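## Task

The right gripper is holding a blue dotted sock. Attach it to an unoccupied peg of the sock dryer so that it dangles. Keep the right gripper closed on the sock until a peg has it, or it will drop. At the end the dryer must still hang from its rail and every sock already on it must stay clipped. Then open the gripper and back away; it only counts if the sock stays without the robot holding it.

## Robot and tools

Robot: two 6-joint arms, left_arm and right_arm, each ending in a parallel two-finger gripper. Only the right gripper holds the sock in these tasks; the left arm can stay out of the way. Bases in the scene frame: left_arm at (+0.005, +0.329, -0.005) m, right_arm at (+0.003, -0.277, -0.003) m.

Scene frame: origin at table-top height, centred between the arms, a little behind the near table edge. +x points out over the table, +z up, +y toward the left_arm side. The names left and right are arm labels, not image sides. Gripper frame: fingers point along its +z and close along its y. The reported end_effector_position is the point between the finger pads, about 1 cm short of the fingertips; it can be off, more so at long reach.

Joint order in every row and every per-joint list (per arm): shoulder, elbow, wrist roll, wrist pitch, waist, wrist yaw. The shoulder and wrist roll signs are flipped relative to the URDF, both in commands and in results. Stated ranges use URDF signs: waist -2.618 to 3.054, shoulder 0.000 to 3.142 (so -3.142 to 0.000 in your numbers), elbow 0.000 to 3.142, wrist pitch -1.571 to 1.571, wrist yaw -1.571 to 1.571, wrist roll -2.094 to 2.094 (sign flipped in your numbers). Real limits may sit 0.036 rad either side.

execute_actions(actions): a list of actions; each action is a table of up to 15 rows, each row one 1/30 s step; a short table repeats its final row to fill 15 steps. Every row has 14 numbers in [-1, 1]: left_arm's 6 joint values then its opening, then right_arm's 6 joint values then its opening. Joint values are offsets, scaled so 1.0 equals 1.202 rad (waist), 1.258 (shoulder), 1.238 (elbow), 2.073 (wrist pitch), 2.022 (wrist yaw and wrist roll), measured from the angles at the start of that action, not from the previous row. Opening is absolute: +1 fully open, -1 closed. An action that would push any joint more than 0.036 rad beyond its range is rejected for both arms; if the first action fails this, or any action is malformed, nothing in the call runs. An empty list just returns the current state and images.

move(target, speed, blocking): target is one 14-number row as above; its joint numbers are offsets from the Joint positions in the latest result that printed them, not from the arm's position when the move begins. Joints travel together so all finish at the same fraction; the gripper traces a curve. speed (0.01 to 2 rad/s, default 0.5) caps the joint with the longest way to go; paths last 0.5 to 10 s. Moves ignore obstacles and the other arm. Finger values are applied at the start. The result adds a move: line with the ending (done, off_target, moving, held, fault), limits=held or limits=none, and each arm's joint furthest from target. With blocking=false you get a result after 0.5 s; further rows or moves are refused until a result shows the move ended, so use wait or stop first.

wait(seconds): 0 to 10 s, arms keep their last command; wait(0) checks a running move. stop(): brakes the running move (needs room; fingers keep moving). zoom_image(camera, region): enlarges [x0, y0, x1, y1] pixels (max 504 by 504) of the latest image from cam_head_left, cam_head_right, cam_high, cam_low, cam_left_wrist or cam_right_wrist. read_manual(section): licence text only, no motion. finished_scene(scene): ends the scene with the given number and reports success; irreversible, so call it only after the sock hangs on its own and the gripper is open and clear. Replying without a tool call ends everything.

Results: per-arm gripper pose (position in m, quat_wxyz) in the scene frame; Joint positions and Joint velocities (rad, rad/s, then finger gap in m, 0.094 m fully open); Joint targets (angles currently being driven toward); grip_measured (opening on the command scale, up to about 1 mm off); joint torques; lines such as joint sent to its limit, joint command not followed (clearance check altered targets), MOTOR HOT, FAULT or OVER-TEMPERATURE FAULT.

Motion limits: each step's target stays within a lead of the measured angle (0.202 waist, 0.258 shoulder, 0.238 elbow, 0.573 wrist pitch, 0.522 wrist yaw and roll, in rad), and gripper jumps over 70 mm per step are scaled down, so big displacements need several actions. Friction can leave a joint up to about 0.031 rad short, and tiny commands may not move it.

Holding: keep the right gripper's commanded opening about 0.03 below grip_measured to hold the sock firmly; opening it before a peg holds the sock drops it. Release only once it is clipped, then retreat.

Avoid: knocking the dryer off its rail or unclipping other socks; knocking rigid objects off the table; arms striking each other; hitting the bar and plate behind the bases (up to about 3 cm above the table, no warning); fast contacts and targets far past contact, which press hard. Long holding heats motors; at 90 °C an arm stops for 10 s, at 100 °C it goes limp. Brief tugs on held items or pushes on loose ones may happen.

Each tool is called after "Emit:" by a JSON object that holds its "api" and its "payload", one argument or row to a line.

## Session

Emit:
{"api": "execute_actions", "payload": {
  "actions": [
    [[0,0,0,0,0,0,1,0,0,0,0,0,0,-1]]
  ]
}}

Scene clock: 0.50 s.
left_arm: end_effector_position=(+0.3851, +0.3098, +0.3876) grip_measured=+1.000 end_effector_quat_wxyz=(+0.698, +0.023, +0.715, -0.018) | right_arm: end_effector_position=(+0.2800, -0.2435, +0.3982) grip_measured=-0.960 end_effector_quat_wxyz=(+0.680, -0.205, +0.674, +0.201)
Joint names: [shoulder, elbow, wrist roll, wrist pitch, waist, wrist yaw]
Joint positions: left_arm=[-1.043  1.034 -0.017 -0.012  0.016 -0.009  0.094] | right_arm=[-0.779  0.964  0.028 -0.17  -0.405 -0.965  0.002]
Joint velocities: left_arm=[-0.002 -0.017 -0.022 -0.037  0.002 -0.037  0.   ] | right_arm=[-0.007 -0.007 -0.022 -0.007  0.002 -0.022 -0.001]
Joint torques (N m, as the arm reports them, + toward a larger Joint positions number): left_arm=[ 3.75  8.15  0.05  2.01 -0.06 -0.05] | right_arm=[ 0.24  7.63 -0.17  1.94  0.07  0.01]
Joint targets: left_arm=[-1.043 1.034 -0.017 -0.012 0.016 -0.009] | right_arm=[-0.779 0.964 0.028 -0.170 -0.405 -0.965]

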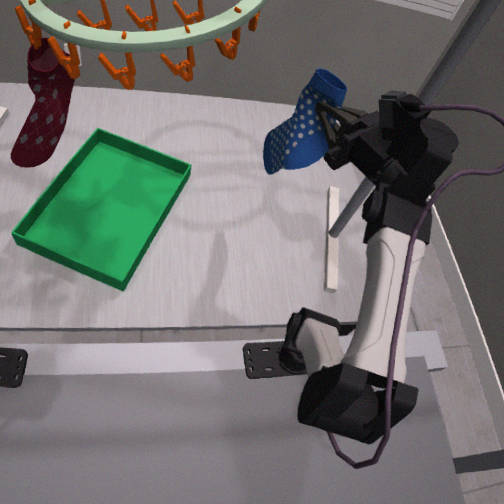

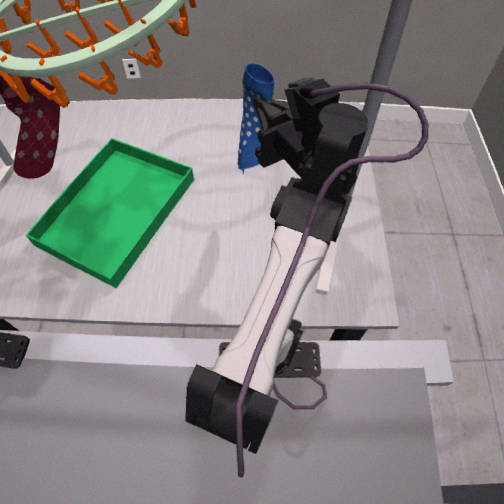

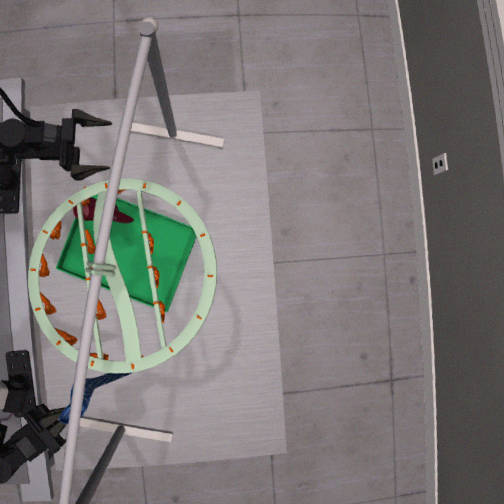

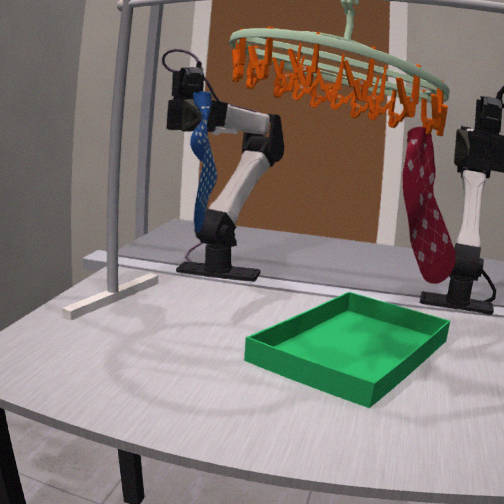

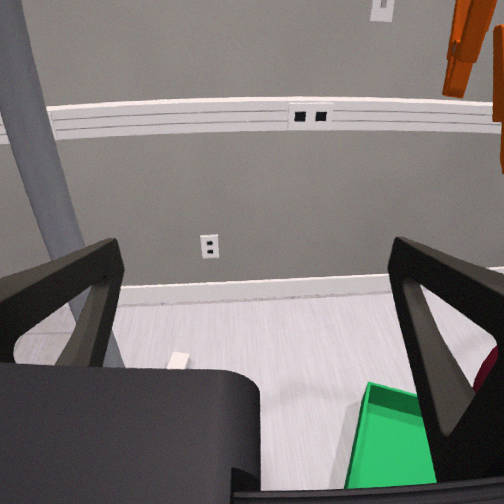

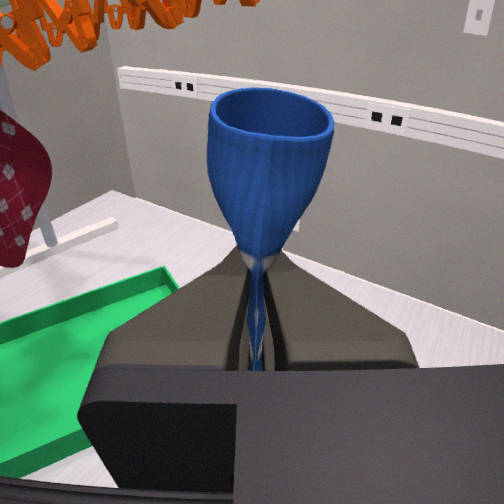

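Emit:
{"api": "zoom_image", "payload": {
  "camera": "cam_low",
  "region": [200, 0, 480, 160]
}}

Emit:
{"api": "zoom_image", "payload": {
  "camera": "cam_head_left",
  "region": [0, 0, 280, 120]
}}

Emit:
{"api": "zoom_image", "payload": {
  "camera": "cam_high",
  "region": [0, 160, 240, 400]
}}

Region (200, 0, 480, 160) of cam_low's 504x504 image, scaled by 1.800, with more detail than that image has; it fills the top 288 rows of this view, and the rest is white.

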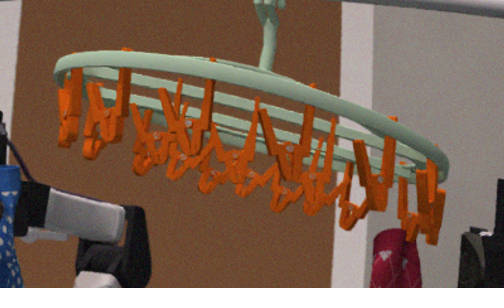

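Region (0, 0, 280, 120) of cam_head_left's 504x504 image, scaled by 1.800, with more detail than that image has; it fills the top 216 rows of this view, and the rest is white.

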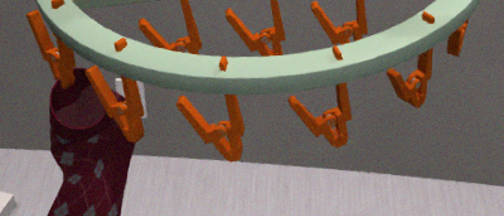

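Region (0, 160, 240, 400) of cam_high's 504x504 image, scaled by 2.100, with more detail than that image has.

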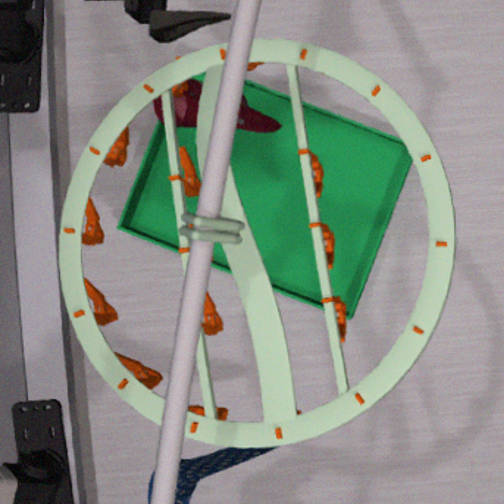

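Emit:
{"api": "move", "payload": {
  "target": [0,0.225,0,-0.127,0,-0.712,0.2,-0.244,-0.203,0,0.262,0,0,-1],
  "speed": 1.0
}}

Emit:
{"api": "move", "payload": {
  "target": [0,0,0,0,-1,0,0.2,0,0,0,0,0.75,0.466,-1],
  "speed": 0.8
}}

Scene clock: 13.80 s.
left_arm: end_effector_position=(+0.2254, +0.4903, +0.4496) grip_measured=+0.201 end_effector_quat_wxyz=(+0.535, -0.441, +0.559, +0.455) | right_arm: end_effector_position=(+0.3549, -0.2723, +0.3166) grip_measured=-0.960 end_effector_quat_wxyz=(+0.684, -0.208, +0.671, +0.198)
Joint names: [shoulder, elbow, wrist roll, wrist pitch, waist, wrist yaw]
Joint positions: left_arm=[-1.043  1.288 -0.017 -0.261  0.016 -1.439  0.056] | right_arm=[-1.069  0.736  0.028  0.36  -0.405 -0.965  0.002]
Joint velocities: left_arm=[ 0.007  0.012 -0.022  0.037  0.002 -0.022  0.001] | right_arm=[-0.002 -0.022  0.007  0.051 -0.002 -0.081 -0.   ]
Joint torques (N m, as the arm reports them, + toward a larger Joint positions number): left_arm=[ 2.48  8.91  0.01  1.34  0.   -0.16] | right_arm=[ 1.7   6.43 -0.17  2.06  0.08  0.04]
Joint targets: left_arm=[-1.043 1.313 -0.017 -0.275 0.016 -1.449] | right_arm=[-1.085 0.713 0.028 0.372 -0.405 -0.965]
move: off_target (left_arm, right_arm); limits=none; left_arm: farthest joint: the elbow, 0.025 radians from its target (0.278 radians at the start); right_arm: farthest joint: the elbow, 0.024 radians from its target (0.251 radians at the start)
camera_calibration (this result's frames):
cam_left_wrist: T_world_to_cam=[[0.980199, -0.189765, -0.0565634, -0.0995735], [-0.158302, -0.579359, -0.799552, 0.681344], [0.118956, 0.792674, -0.597927, -0.0228659], [0, 0, 0, 1]] pos_world=[0.20818, 0.393972, 0.525466]
cam_right_wrist: T_world_to_cam=[[0.555664, -0.831301, 0.0132536, -0.425246], [-0.477004, -0.331818, -0.813857, 0.337243], [0.680958, 0.445909, -0.580914, 0.187601], [0, 0, 0, 1]] pos_world=[0.269412, -0.325257, 0.389083]

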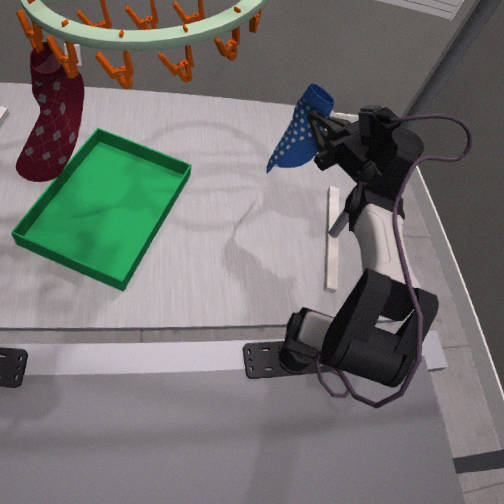

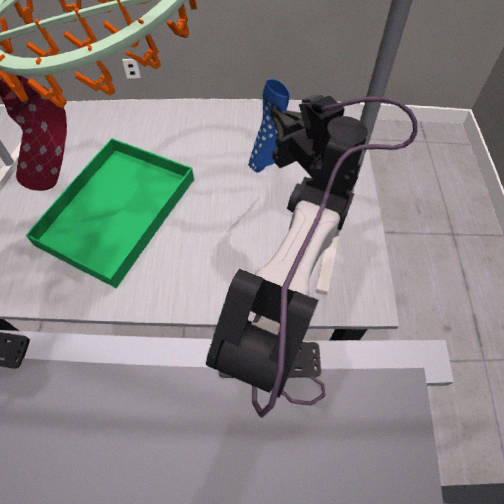

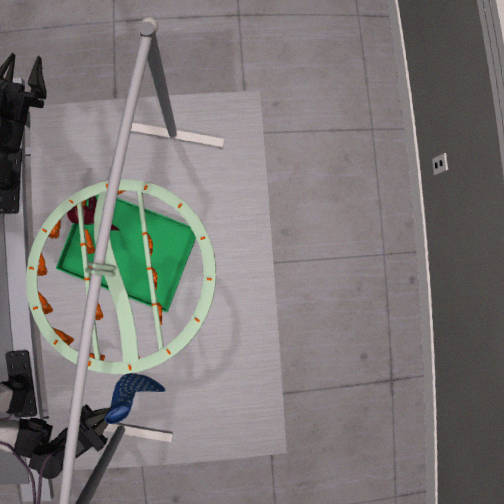

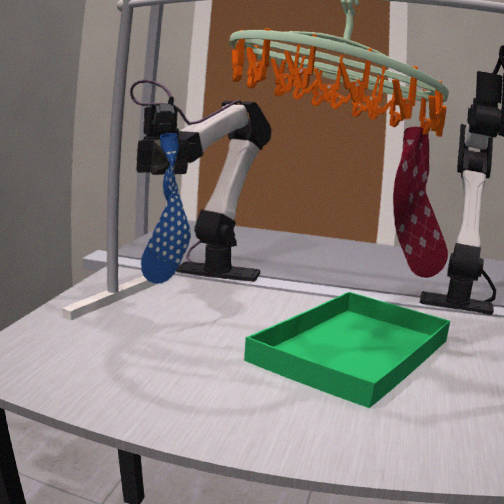

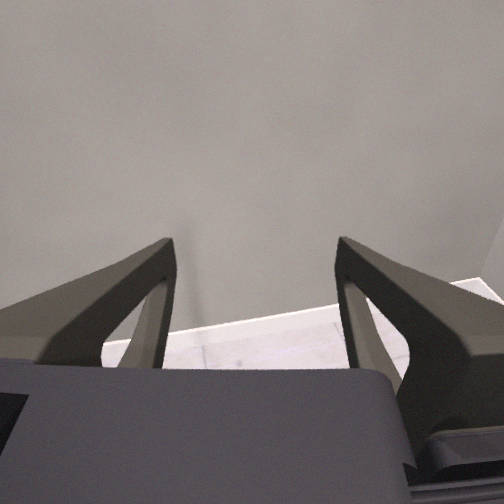

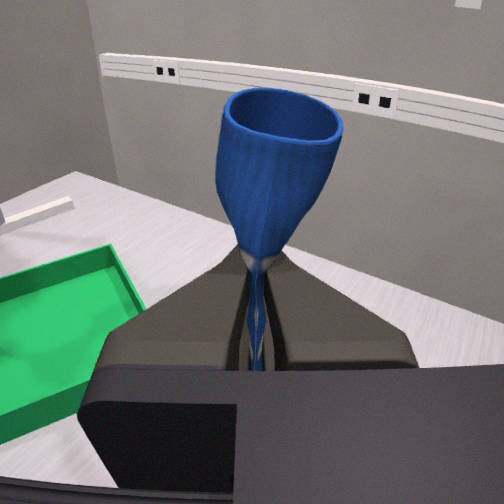

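Scene clock: 16.17 s.
left_arm: end_effector_position=(+0.2338, +0.1899, +0.4527) grip_measured=+0.201 end_effector_quat_wxyz=(+0.700, -0.056, +0.708, +0.072) | right_arm: end_effector_position=(+0.3473, -0.0913, +0.3233) grip_measured=-0.960 end_effector_quat_wxyz=(+0.689, -0.185, +0.674, +0.191)
Joint names: [shoulder, elbow, wrist roll, wrist pitch, waist, wrist yaw]
Joint positions: left_arm=[-1.043  1.288 -0.017 -0.261 -1.174 -1.439  0.056] | right_arm=[-1.069  0.736  0.028  0.36   0.484 -0.033  0.002]
Joint velocities: left_arm=[-0.002  0.002 -0.007  0.051  0.002 -0.051 -0.003] | right_arm=[-0.022 -0.017  0.022 -0.022  0.002  0.037 -0.   ]
Joint torques (N m, as the arm reports them, + toward a larger Joint positions number): left_arm=[ 2.4   6.92 -0.01  1.39 -0.54 -0.04] | right_arm=[ 3.25  8.62 -0.18  2.23  1.08  0.12]
Joint targets: left_arm=[-1.043 1.288 -0.017 -0.261 -1.186 -1.439] | right_arm=[-1.069 0.736 0.028 0.360 0.496 -0.023]
move: done; limits=none; left_arm: farthest joint: the waist, 0.012 radians from its target (1.202 radians at the start); right_arm: farthest joint: the waist, 0.012 radians from its target (0.902 radians at the start)
camera_calibration (this result's frames):
cam_left_wrist: T_world_to_cam=[[0.187934, -0.981194, -0.044041, 0.165217], [-0.591697, -0.0773136, -0.802444, 0.518433], [0.783948, 0.176865, -0.5951, 0.17624], [0, 0, 0, 1]] pos_world=[0.137542, 0.171021, 0.52817]
cam_right_wrist: T_world_to_cam=[[0.519228, -0.854599, -0.00798468, -0.253297], [-0.492598, -0.291627, -0.819939, 0.410136], [0.698391, 0.429669, -0.572395, 0.105716], [0, 0, 0, 1]] pos_world=[0.25972, -0.142284, 0.394775]

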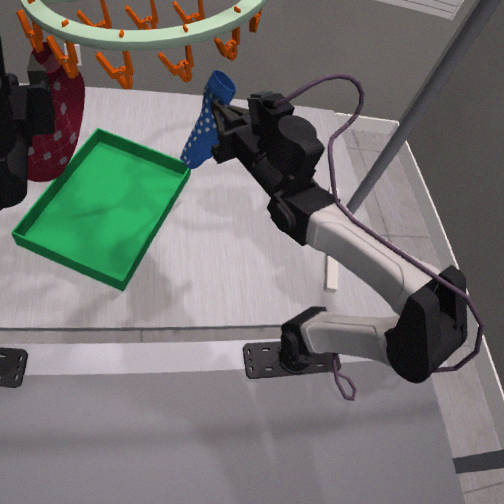

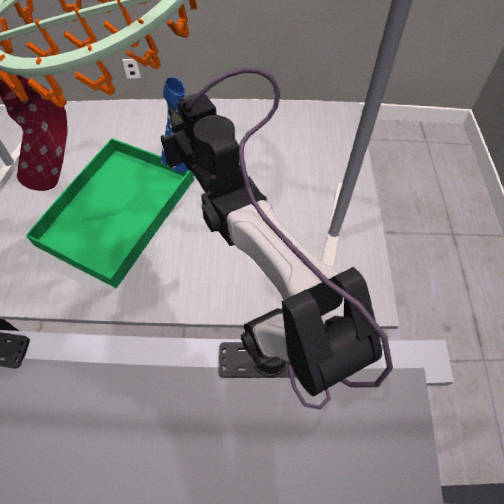

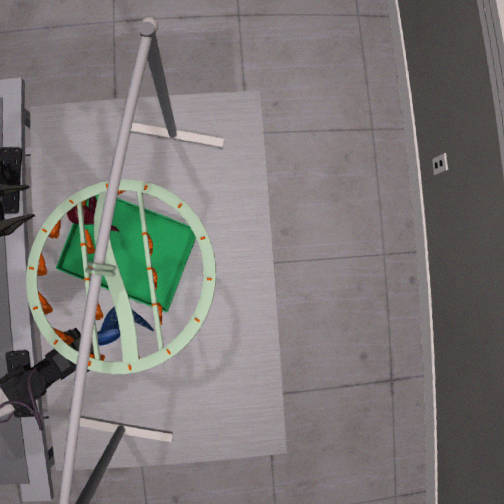

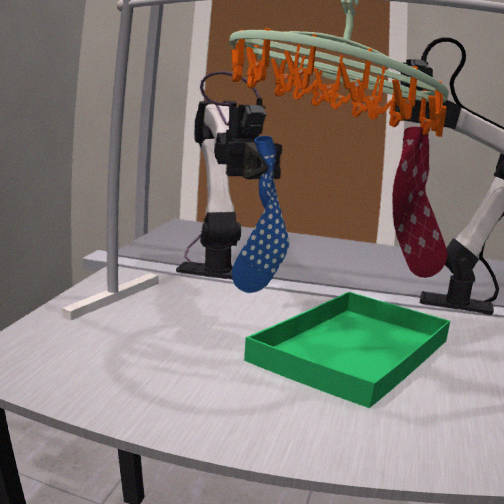

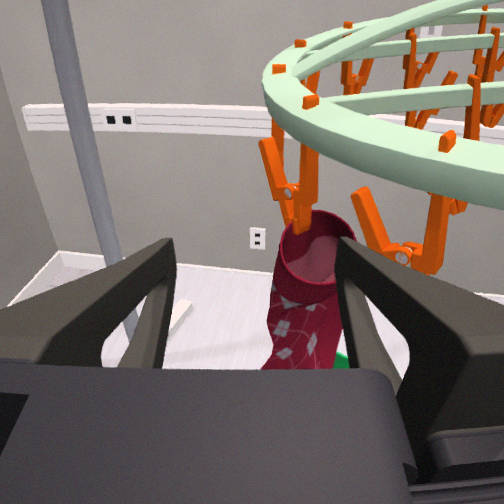

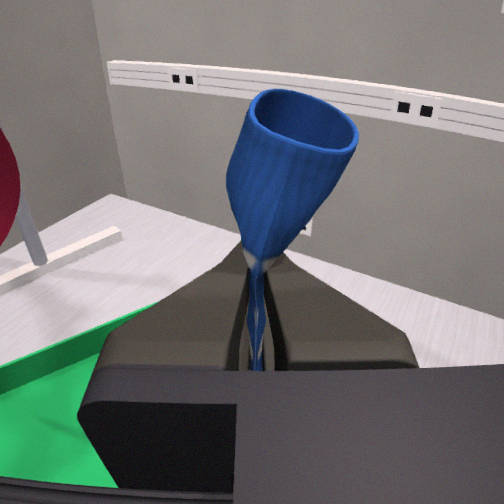

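Emit:
{"api": "move", "payload": {
  "target": [0,0.02,0,0,-0.15,0.229,0.2,0,0,0,0,0.29,0,-1],
  "speed": 0.5
}}

Scene clock: 18.67 s.
left_arm: end_effector_position=(+0.1902, +0.0787, +0.4530) grip_measured=+0.201 end_effector_quat_wxyz=(+0.688, +0.161, +0.692, -0.147) | right_arm: end_effector_position=(+0.2642, +0.0094, +0.3275) grip_measured=-0.960 end_effector_quat_wxyz=(+0.651, -0.294, +0.630, +0.305)
Joint names: [shoulder, elbow, wrist roll, wrist pitch, waist, wrist yaw]
Joint positions: left_arm=[-1.043  1.288 -0.017 -0.261 -1.343 -0.986  0.056] | right_arm=[-1.069  0.736  0.028  0.36   0.821 -0.032  0.002]
Joint velocities: left_arm=[ 0.002 -0.017  0.037 -0.037  0.022 -0.007 -0.   ] | right_arm=[-0.012 -0.007  0.066  0.037 -0.007 -0.037 -0.001]
Joint torques (N m, as the arm reports them, + toward a larger Joint positions number): left_arm=[ 2.93  9.12  0.02  1.71 -0.88  0.07] | right_arm=[ 3.17  8.62 -0.18  2.26  1.12  0.01]
Joint targets: left_arm=[-1.043 1.313 -0.017 -0.261 -1.355 -0.976] | right_arm=[-1.069 0.736 0.028 0.360 0.833 -0.033]
move: off_target (left_arm); limits=none; left_arm: farthest joint: the elbow, 0.025 radians from its target (0.025 radians at the start); right_arm: farthest joint: the waist, 0.012 radians from its target (0.348 radians at the start)
camera_calibration (this result's frames):
cam_left_wrist: T_world_to_cam=[[-0.418152, -0.907536, -0.0390938, 0.1715], [-0.527844, 0.277782, -0.802632, 0.444221], [0.739276, -0.314987, -0.595192, 0.2775], [0, 0, 0, 1]] pos_world=[0.101043, 0.119655, 0.528417]
cam_right_wrist: T_world_to_cam=[[0.771966, -0.63562, -0.00745395, -0.193064], [-0.363053, -0.431245, -0.825966, 0.371065], [0.521786, 0.640324, -0.56367, 0.164623], [0, 0, 0, 1]] pos_world=[0.197857, -0.0681073, 0.397841]

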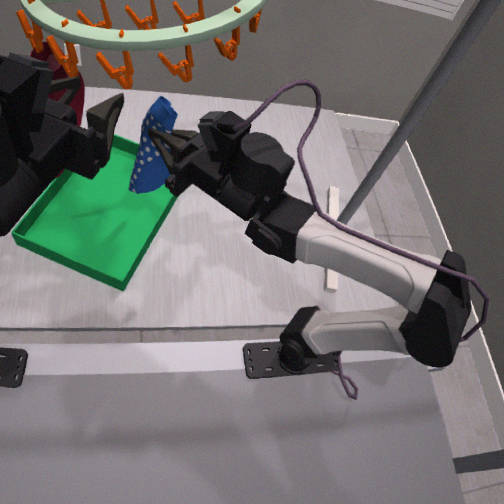

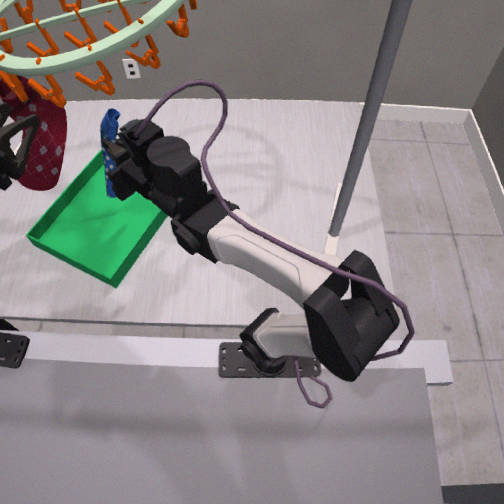

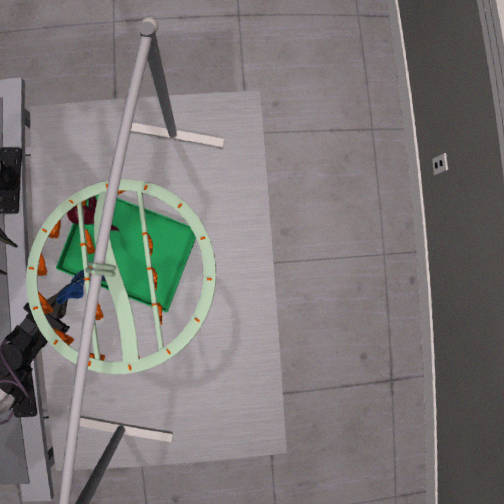

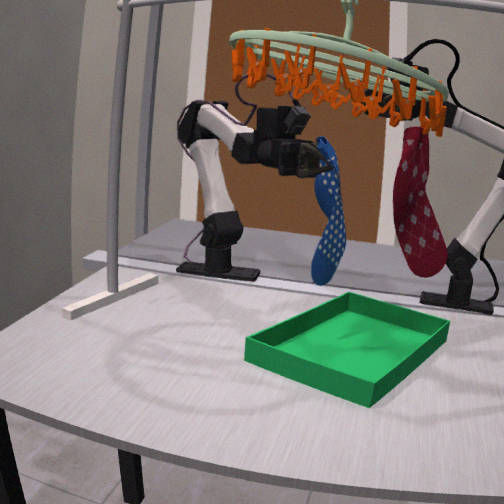

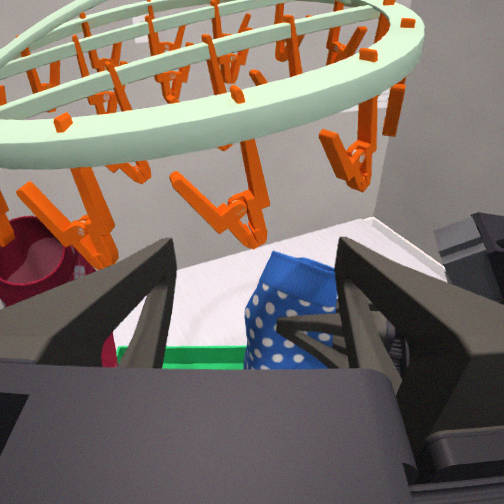

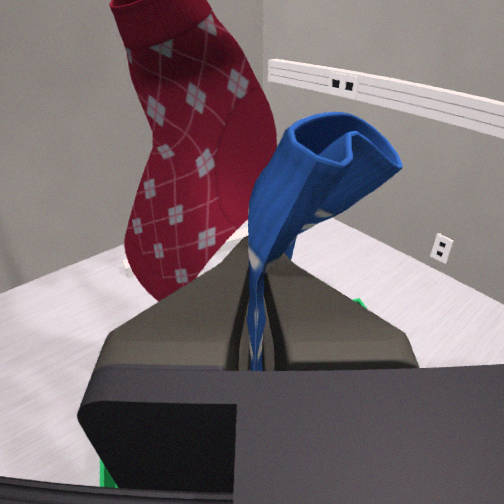

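Emit:
{"api": "move", "payload": {
  "target": [-0.034,-0.04,0,0.041,0.224,0.128,0.4,0,0,0,0,0,0,-1],
  "speed": 0.3
}}

Scene clock: 23.77 s.
left_arm: end_effector_position=(+0.2408, +0.0829, +0.4461) grip_measured=+0.399 end_effector_quat_wxyz=(+0.690, +0.154, +0.691, -0.148) | right_arm: end_effector_position=(+0.2642, +0.0094, +0.3275) grip_measured=-0.960 end_effector_quat_wxyz=(+0.651, -0.294, +0.630, +0.305)
Joint names: [shoulder, elbow, wrist roll, wrist pitch, waist, wrist yaw]
Joint positions: left_arm=[-1.066  1.26  -0.017 -0.198 -1.085 -0.738  0.066] | right_arm=[-1.069  0.736  0.028  0.36   0.821 -0.032  0.002]
Joint velocities: left_arm=[ 0.007 -0.002  0.066  0.007 -0.007  0.037  0.001] | right_arm=[ 0.002  0.002 -0.11  -0.022 -0.022  0.051 -0.001]
Joint torques (N m, as the arm reports them, + toward a larger Joint positions number): left_arm=[1.63 5.71 0.02 2.05 0.91 0.08] | right_arm=[ 3.18  8.62 -0.18  2.26  0.15  0.02]
Joint targets: left_arm=[-1.085 1.238 -0.017 -0.176 -1.074 -0.727] | right_arm=[-1.069 0.736 0.028 0.360 0.821 -0.032]
move: off_target (left_arm); limits=none; left_arm: farthest joint: the wrist pitch, 0.022 radians from its target (0.085 radians at the start); right_arm: farthest joint: the waist, 0.000 radians from its target (0.000 radians at the start)
camera_calibration (this result's frames):
cam_left_wrist: T_world_to_cam=[[-0.409371, -0.911929, -0.0282909, 0.189644], [-0.529756, 0.262828, -0.8064, 0.467635], [0.742815, -0.31513, -0.590694, 0.234491], [0, 0, 0, 1]] pos_world=[0.151183, 0.12393, 0.520978]
cam_right_wrist: T_world_to_cam=[[0.771966, -0.63562, -0.00745395, -0.193064], [-0.363053, -0.431245, -0.825966, 0.371065], [0.521786, 0.640324, -0.56367, 0.164623], [0, 0, 0, 1]] pos_world=[0.197857, -0.0681073, 0.397841]

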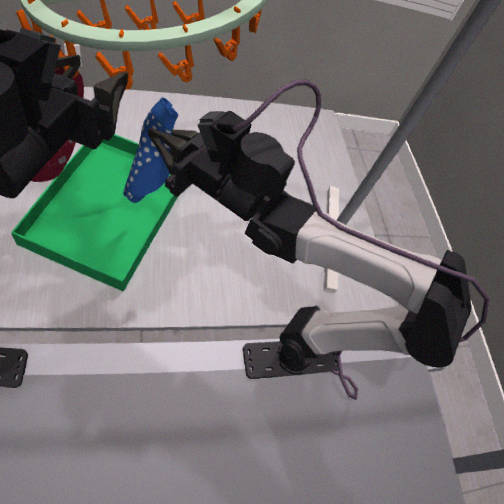

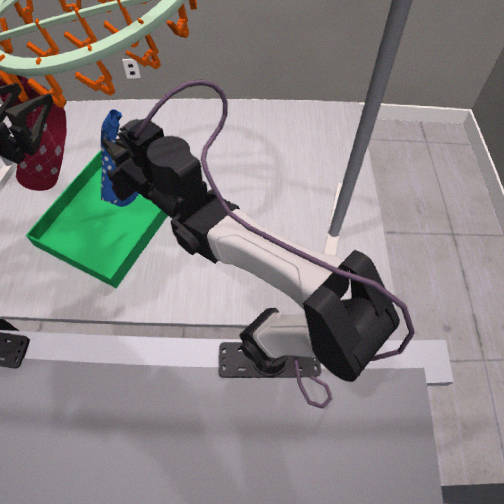

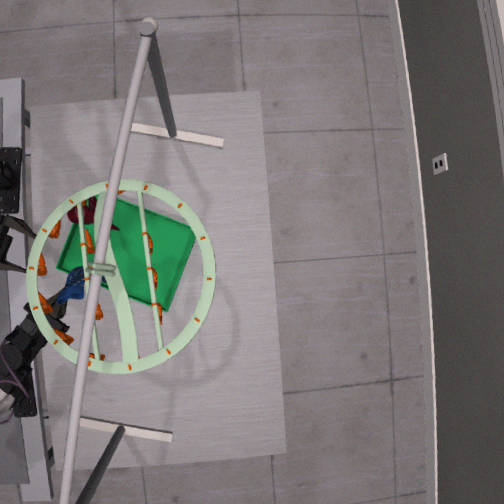

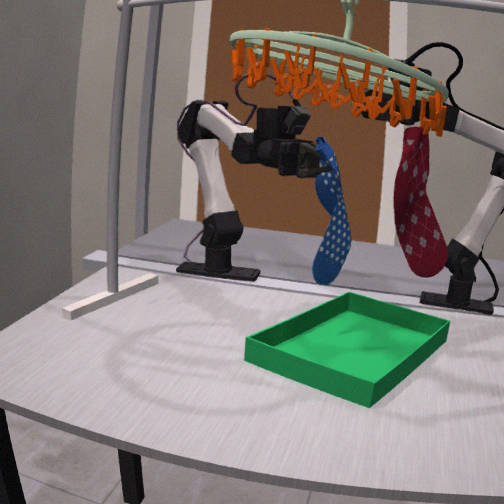

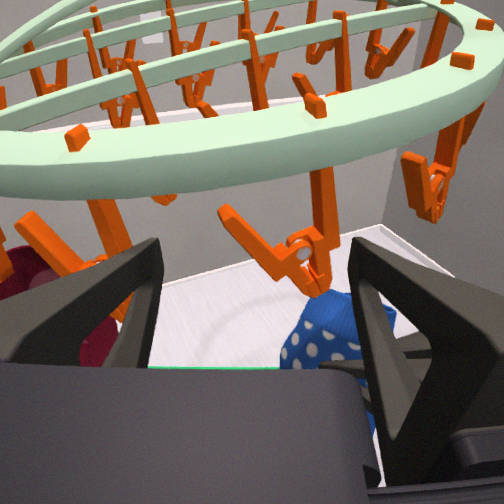

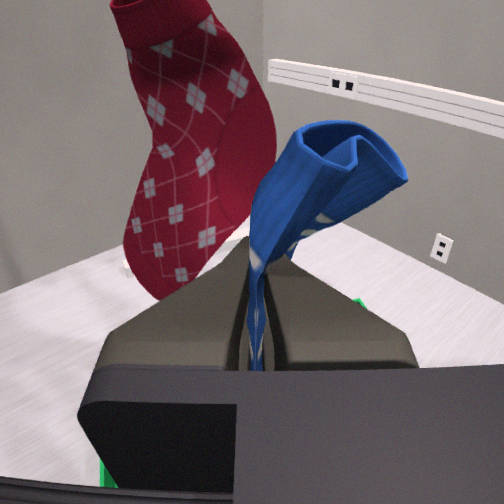

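Emit:
{"api": "move", "payload": {
  "target": [-0.083,0.058,0,0.03,0.046,0.027,0.4,0,0,0,0,0,0,-1],
  "speed": 0.15
}}

Scene clock: 26.87 s.
left_arm: end_effector_position=(+0.2587, +0.0656, +0.4479) grip_measured=+0.399 end_effector_quat_wxyz=(+0.691, +0.153, +0.691, -0.149) | right_arm: end_effector_position=(+0.2642, +0.0094, +0.3275) grip_measured=-0.960 end_effector_quat_wxyz=(+0.651, -0.294, +0.630, +0.305)
Joint names: [shoulder, elbow, wrist roll, wrist pitch, waist, wrist yaw]
Joint positions: left_arm=[-1.148  1.305 -0.017 -0.158 -1.041 -0.693  0.066] | right_arm=[-1.069  0.736  0.028  0.36   0.821 -0.032  0.002]
Joint velocities: left_arm=[-0.002 -0.002  0.066 -0.022  0.002  0.051  0.001] | right_arm=[ 0.002 -0.017 -0.051 -0.037  0.012 -0.037  0.001]
Joint torques (N m, as the arm reports them, + toward a larger Joint positions number): left_arm=[2.49 9.64 0.02 2.01 0.97 0.08] | right_arm=[ 3.2   8.62 -0.19  2.26  0.04  0.02]
Joint targets: left_arm=[-1.170 1.332 -0.017 -0.135 -1.029 -0.683] | right_arm=[-1.069 0.736 0.028 0.360 0.821 -0.032]
move: off_target (left_arm); limits=none; left_arm: farthest joint: the elbow, 0.027 radians from its target (0.072 radians at the start); right_arm: farthest joint: the waist, 0.000 radians from its target (0.000 radians at the start)
camera_calibration (this result's frames):
cam_left_wrist: T_world_to_cam=[[-0.409314, -0.912017, -0.0262025, 0.180337], [-0.528815, 0.26054, -0.807759, 0.483652], [0.743516, -0.316771, -0.588931, 0.215989], [0, 0, 0, 1]] pos_world=[0.168986, 0.106879, 0.522602]
cam_right_wrist: T_world_to_cam=[[0.771966, -0.63562, -0.00745395, -0.193064], [-0.363053, -0.431245, -0.825966, 0.371065], [0.521786, 0.640324, -0.56367, 0.164623], [0, 0, 0, 1]] pos_world=[0.197857, -0.0681073, 0.397841]

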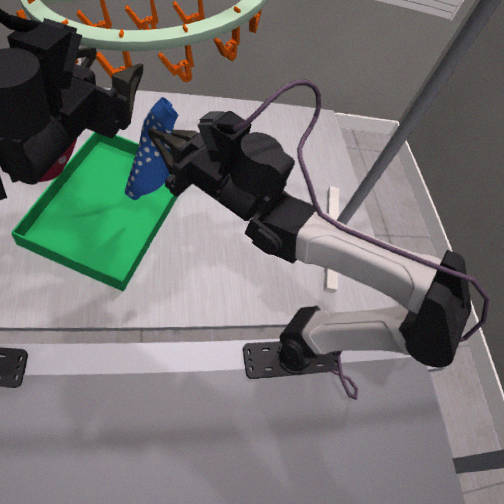

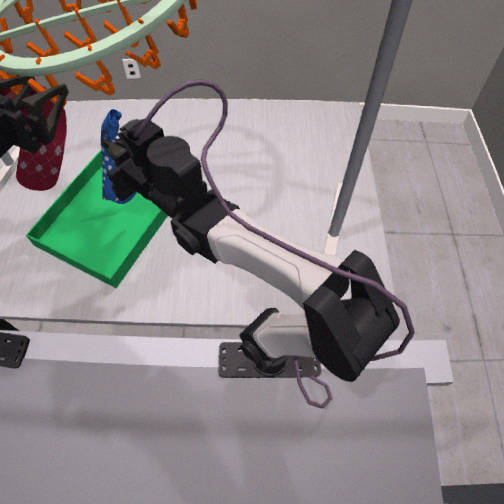

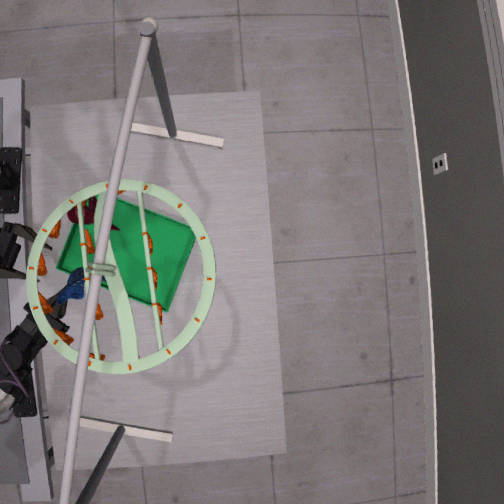

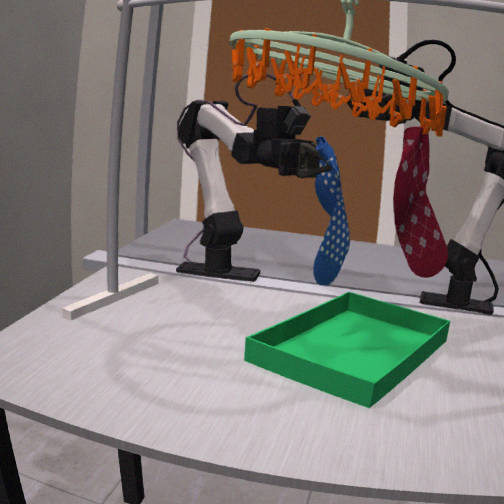

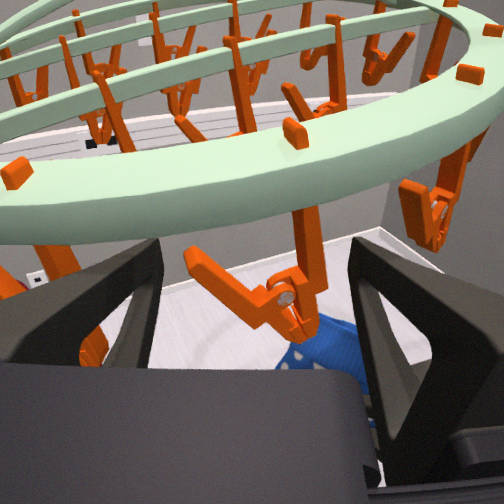

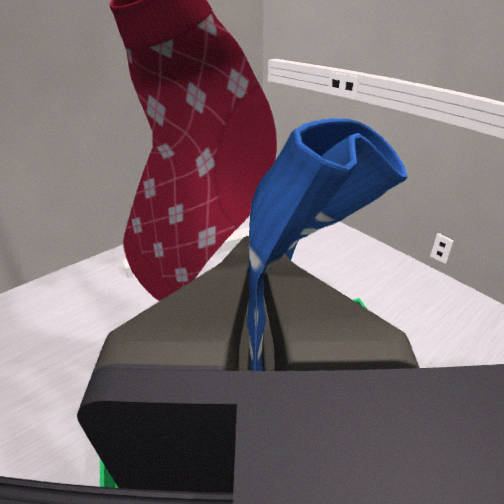

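Emit:
{"api": "execute_actions", "payload": {
  "actions": [
    [[0,0,0,0,0,0,0.1,0,0,0,0,0,0,-1]],
    [[0,0,0,0,0,0,-0.2,0,0,0,0,0,0,-1]],
    [[0,0,0,0,0,0,-0.45,0,0,0,0,0,0,-1]]
  ]
}}

Scene clock: 29.17 s.
left_arm: end_effector_position=(+0.2581, +0.0645, +0.4480) grip_measured=-0.441 end_effector_quat_wxyz=(+0.691, +0.155, +0.690, -0.151) | right_arm: end_effector_position=(+0.2642, +0.0094, +0.3275) grip_measured=-0.960 end_effector_quat_wxyz=(+0.651, -0.294, +0.630, +0.305)
Joint names: [shoulder, elbow, wrist roll, wrist pitch, waist, wrist yaw]
Joint positions: left_arm=[-1.148  1.305 -0.018 -0.157 -1.041 -0.686  0.026] | right_arm=[-1.069  0.736  0.028  0.36   0.821 -0.032  0.002]
Joint velocities: left_arm=[ 0.012 -0.002  0.081 -0.037  0.007  0.007 -0.   ] | right_arm=[ 0.007  0.002 -0.066  0.007 -0.007 -0.051 -0.001]
Joint torques (N m, as the arm reports them, + toward a larger Joint positions number): left_arm=[ 4.4   7.43  0.    1.89  0.15 -0.13] | right_arm=[ 3.19  8.6  -0.17  2.24  0.11  0.03]
Joint targets: left_arm=[-1.148 1.305 -0.017 -0.157 -1.041 -0.693] | right_arm=[-1.069 0.736 0.028 0.360 0.821 -0.032]
camera_calibration (this result's frames):
cam_left_wrist: T_world_to_cam=[[-0.415896, -0.90902, -0.0267136, 0.18083], [-0.526462, 0.264612, -0.807972, 0.482971], [0.741531, -0.321969, -0.588615, 0.21678], [0, 0, 0, 1]] pos_world=[0.168723, 0.106374, 0.522658]
cam_right_wrist: T_world_to_cam=[[0.771966, -0.63562, -0.00745395, -0.193064], [-0.363053, -0.431245, -0.825966, 0.371065], [0.521786, 0.640324, -0.56367, 0.164623], [0, 0, 0, 1]] pos_world=[0.197857, -0.0681073, 0.397841]

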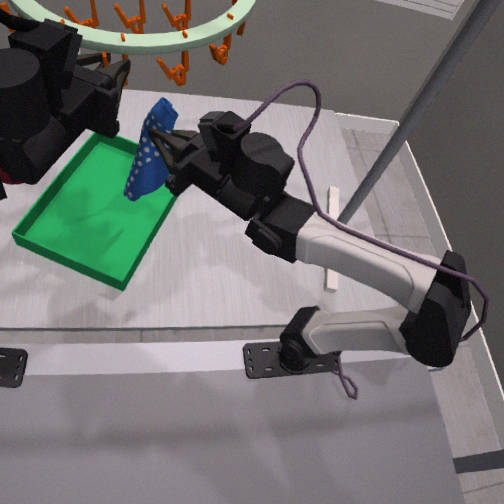

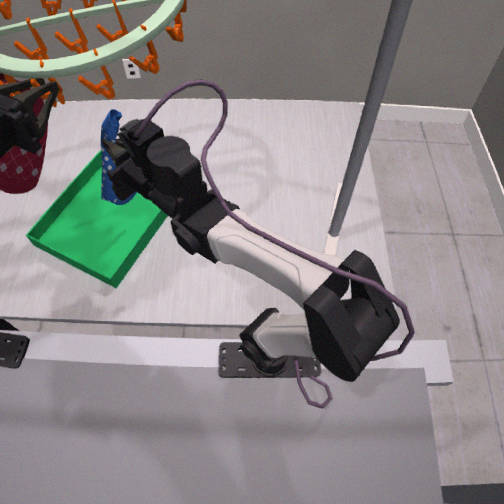

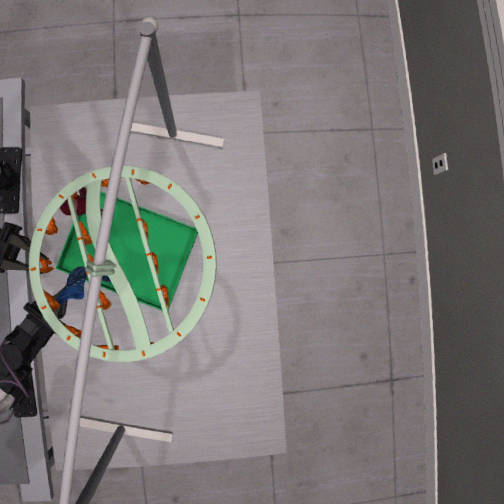

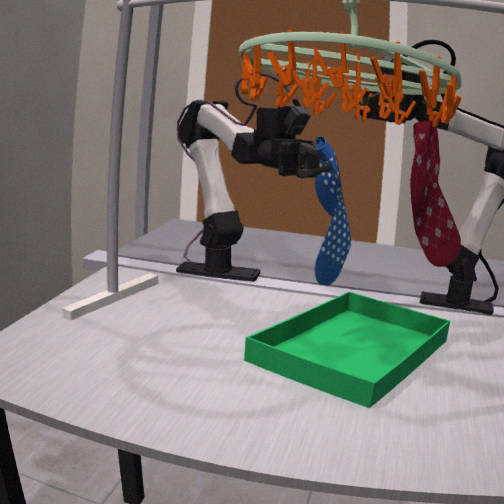

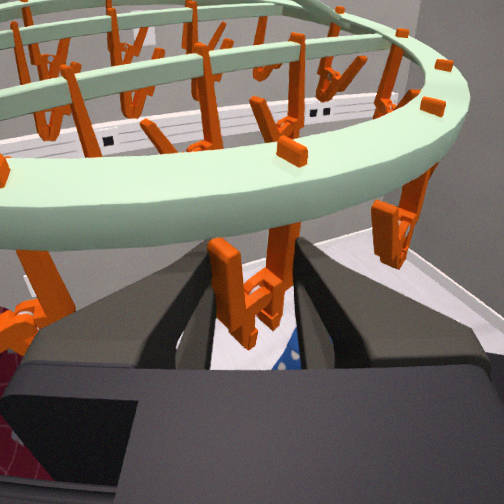

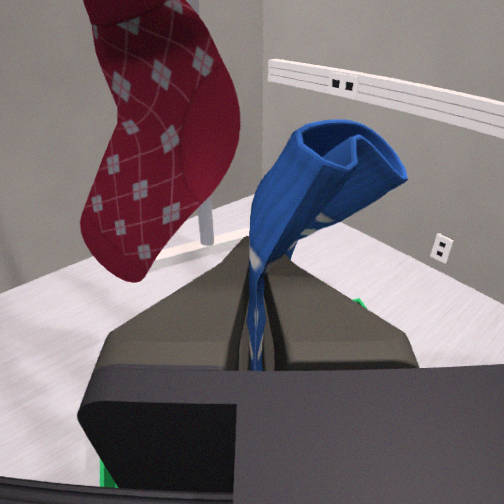

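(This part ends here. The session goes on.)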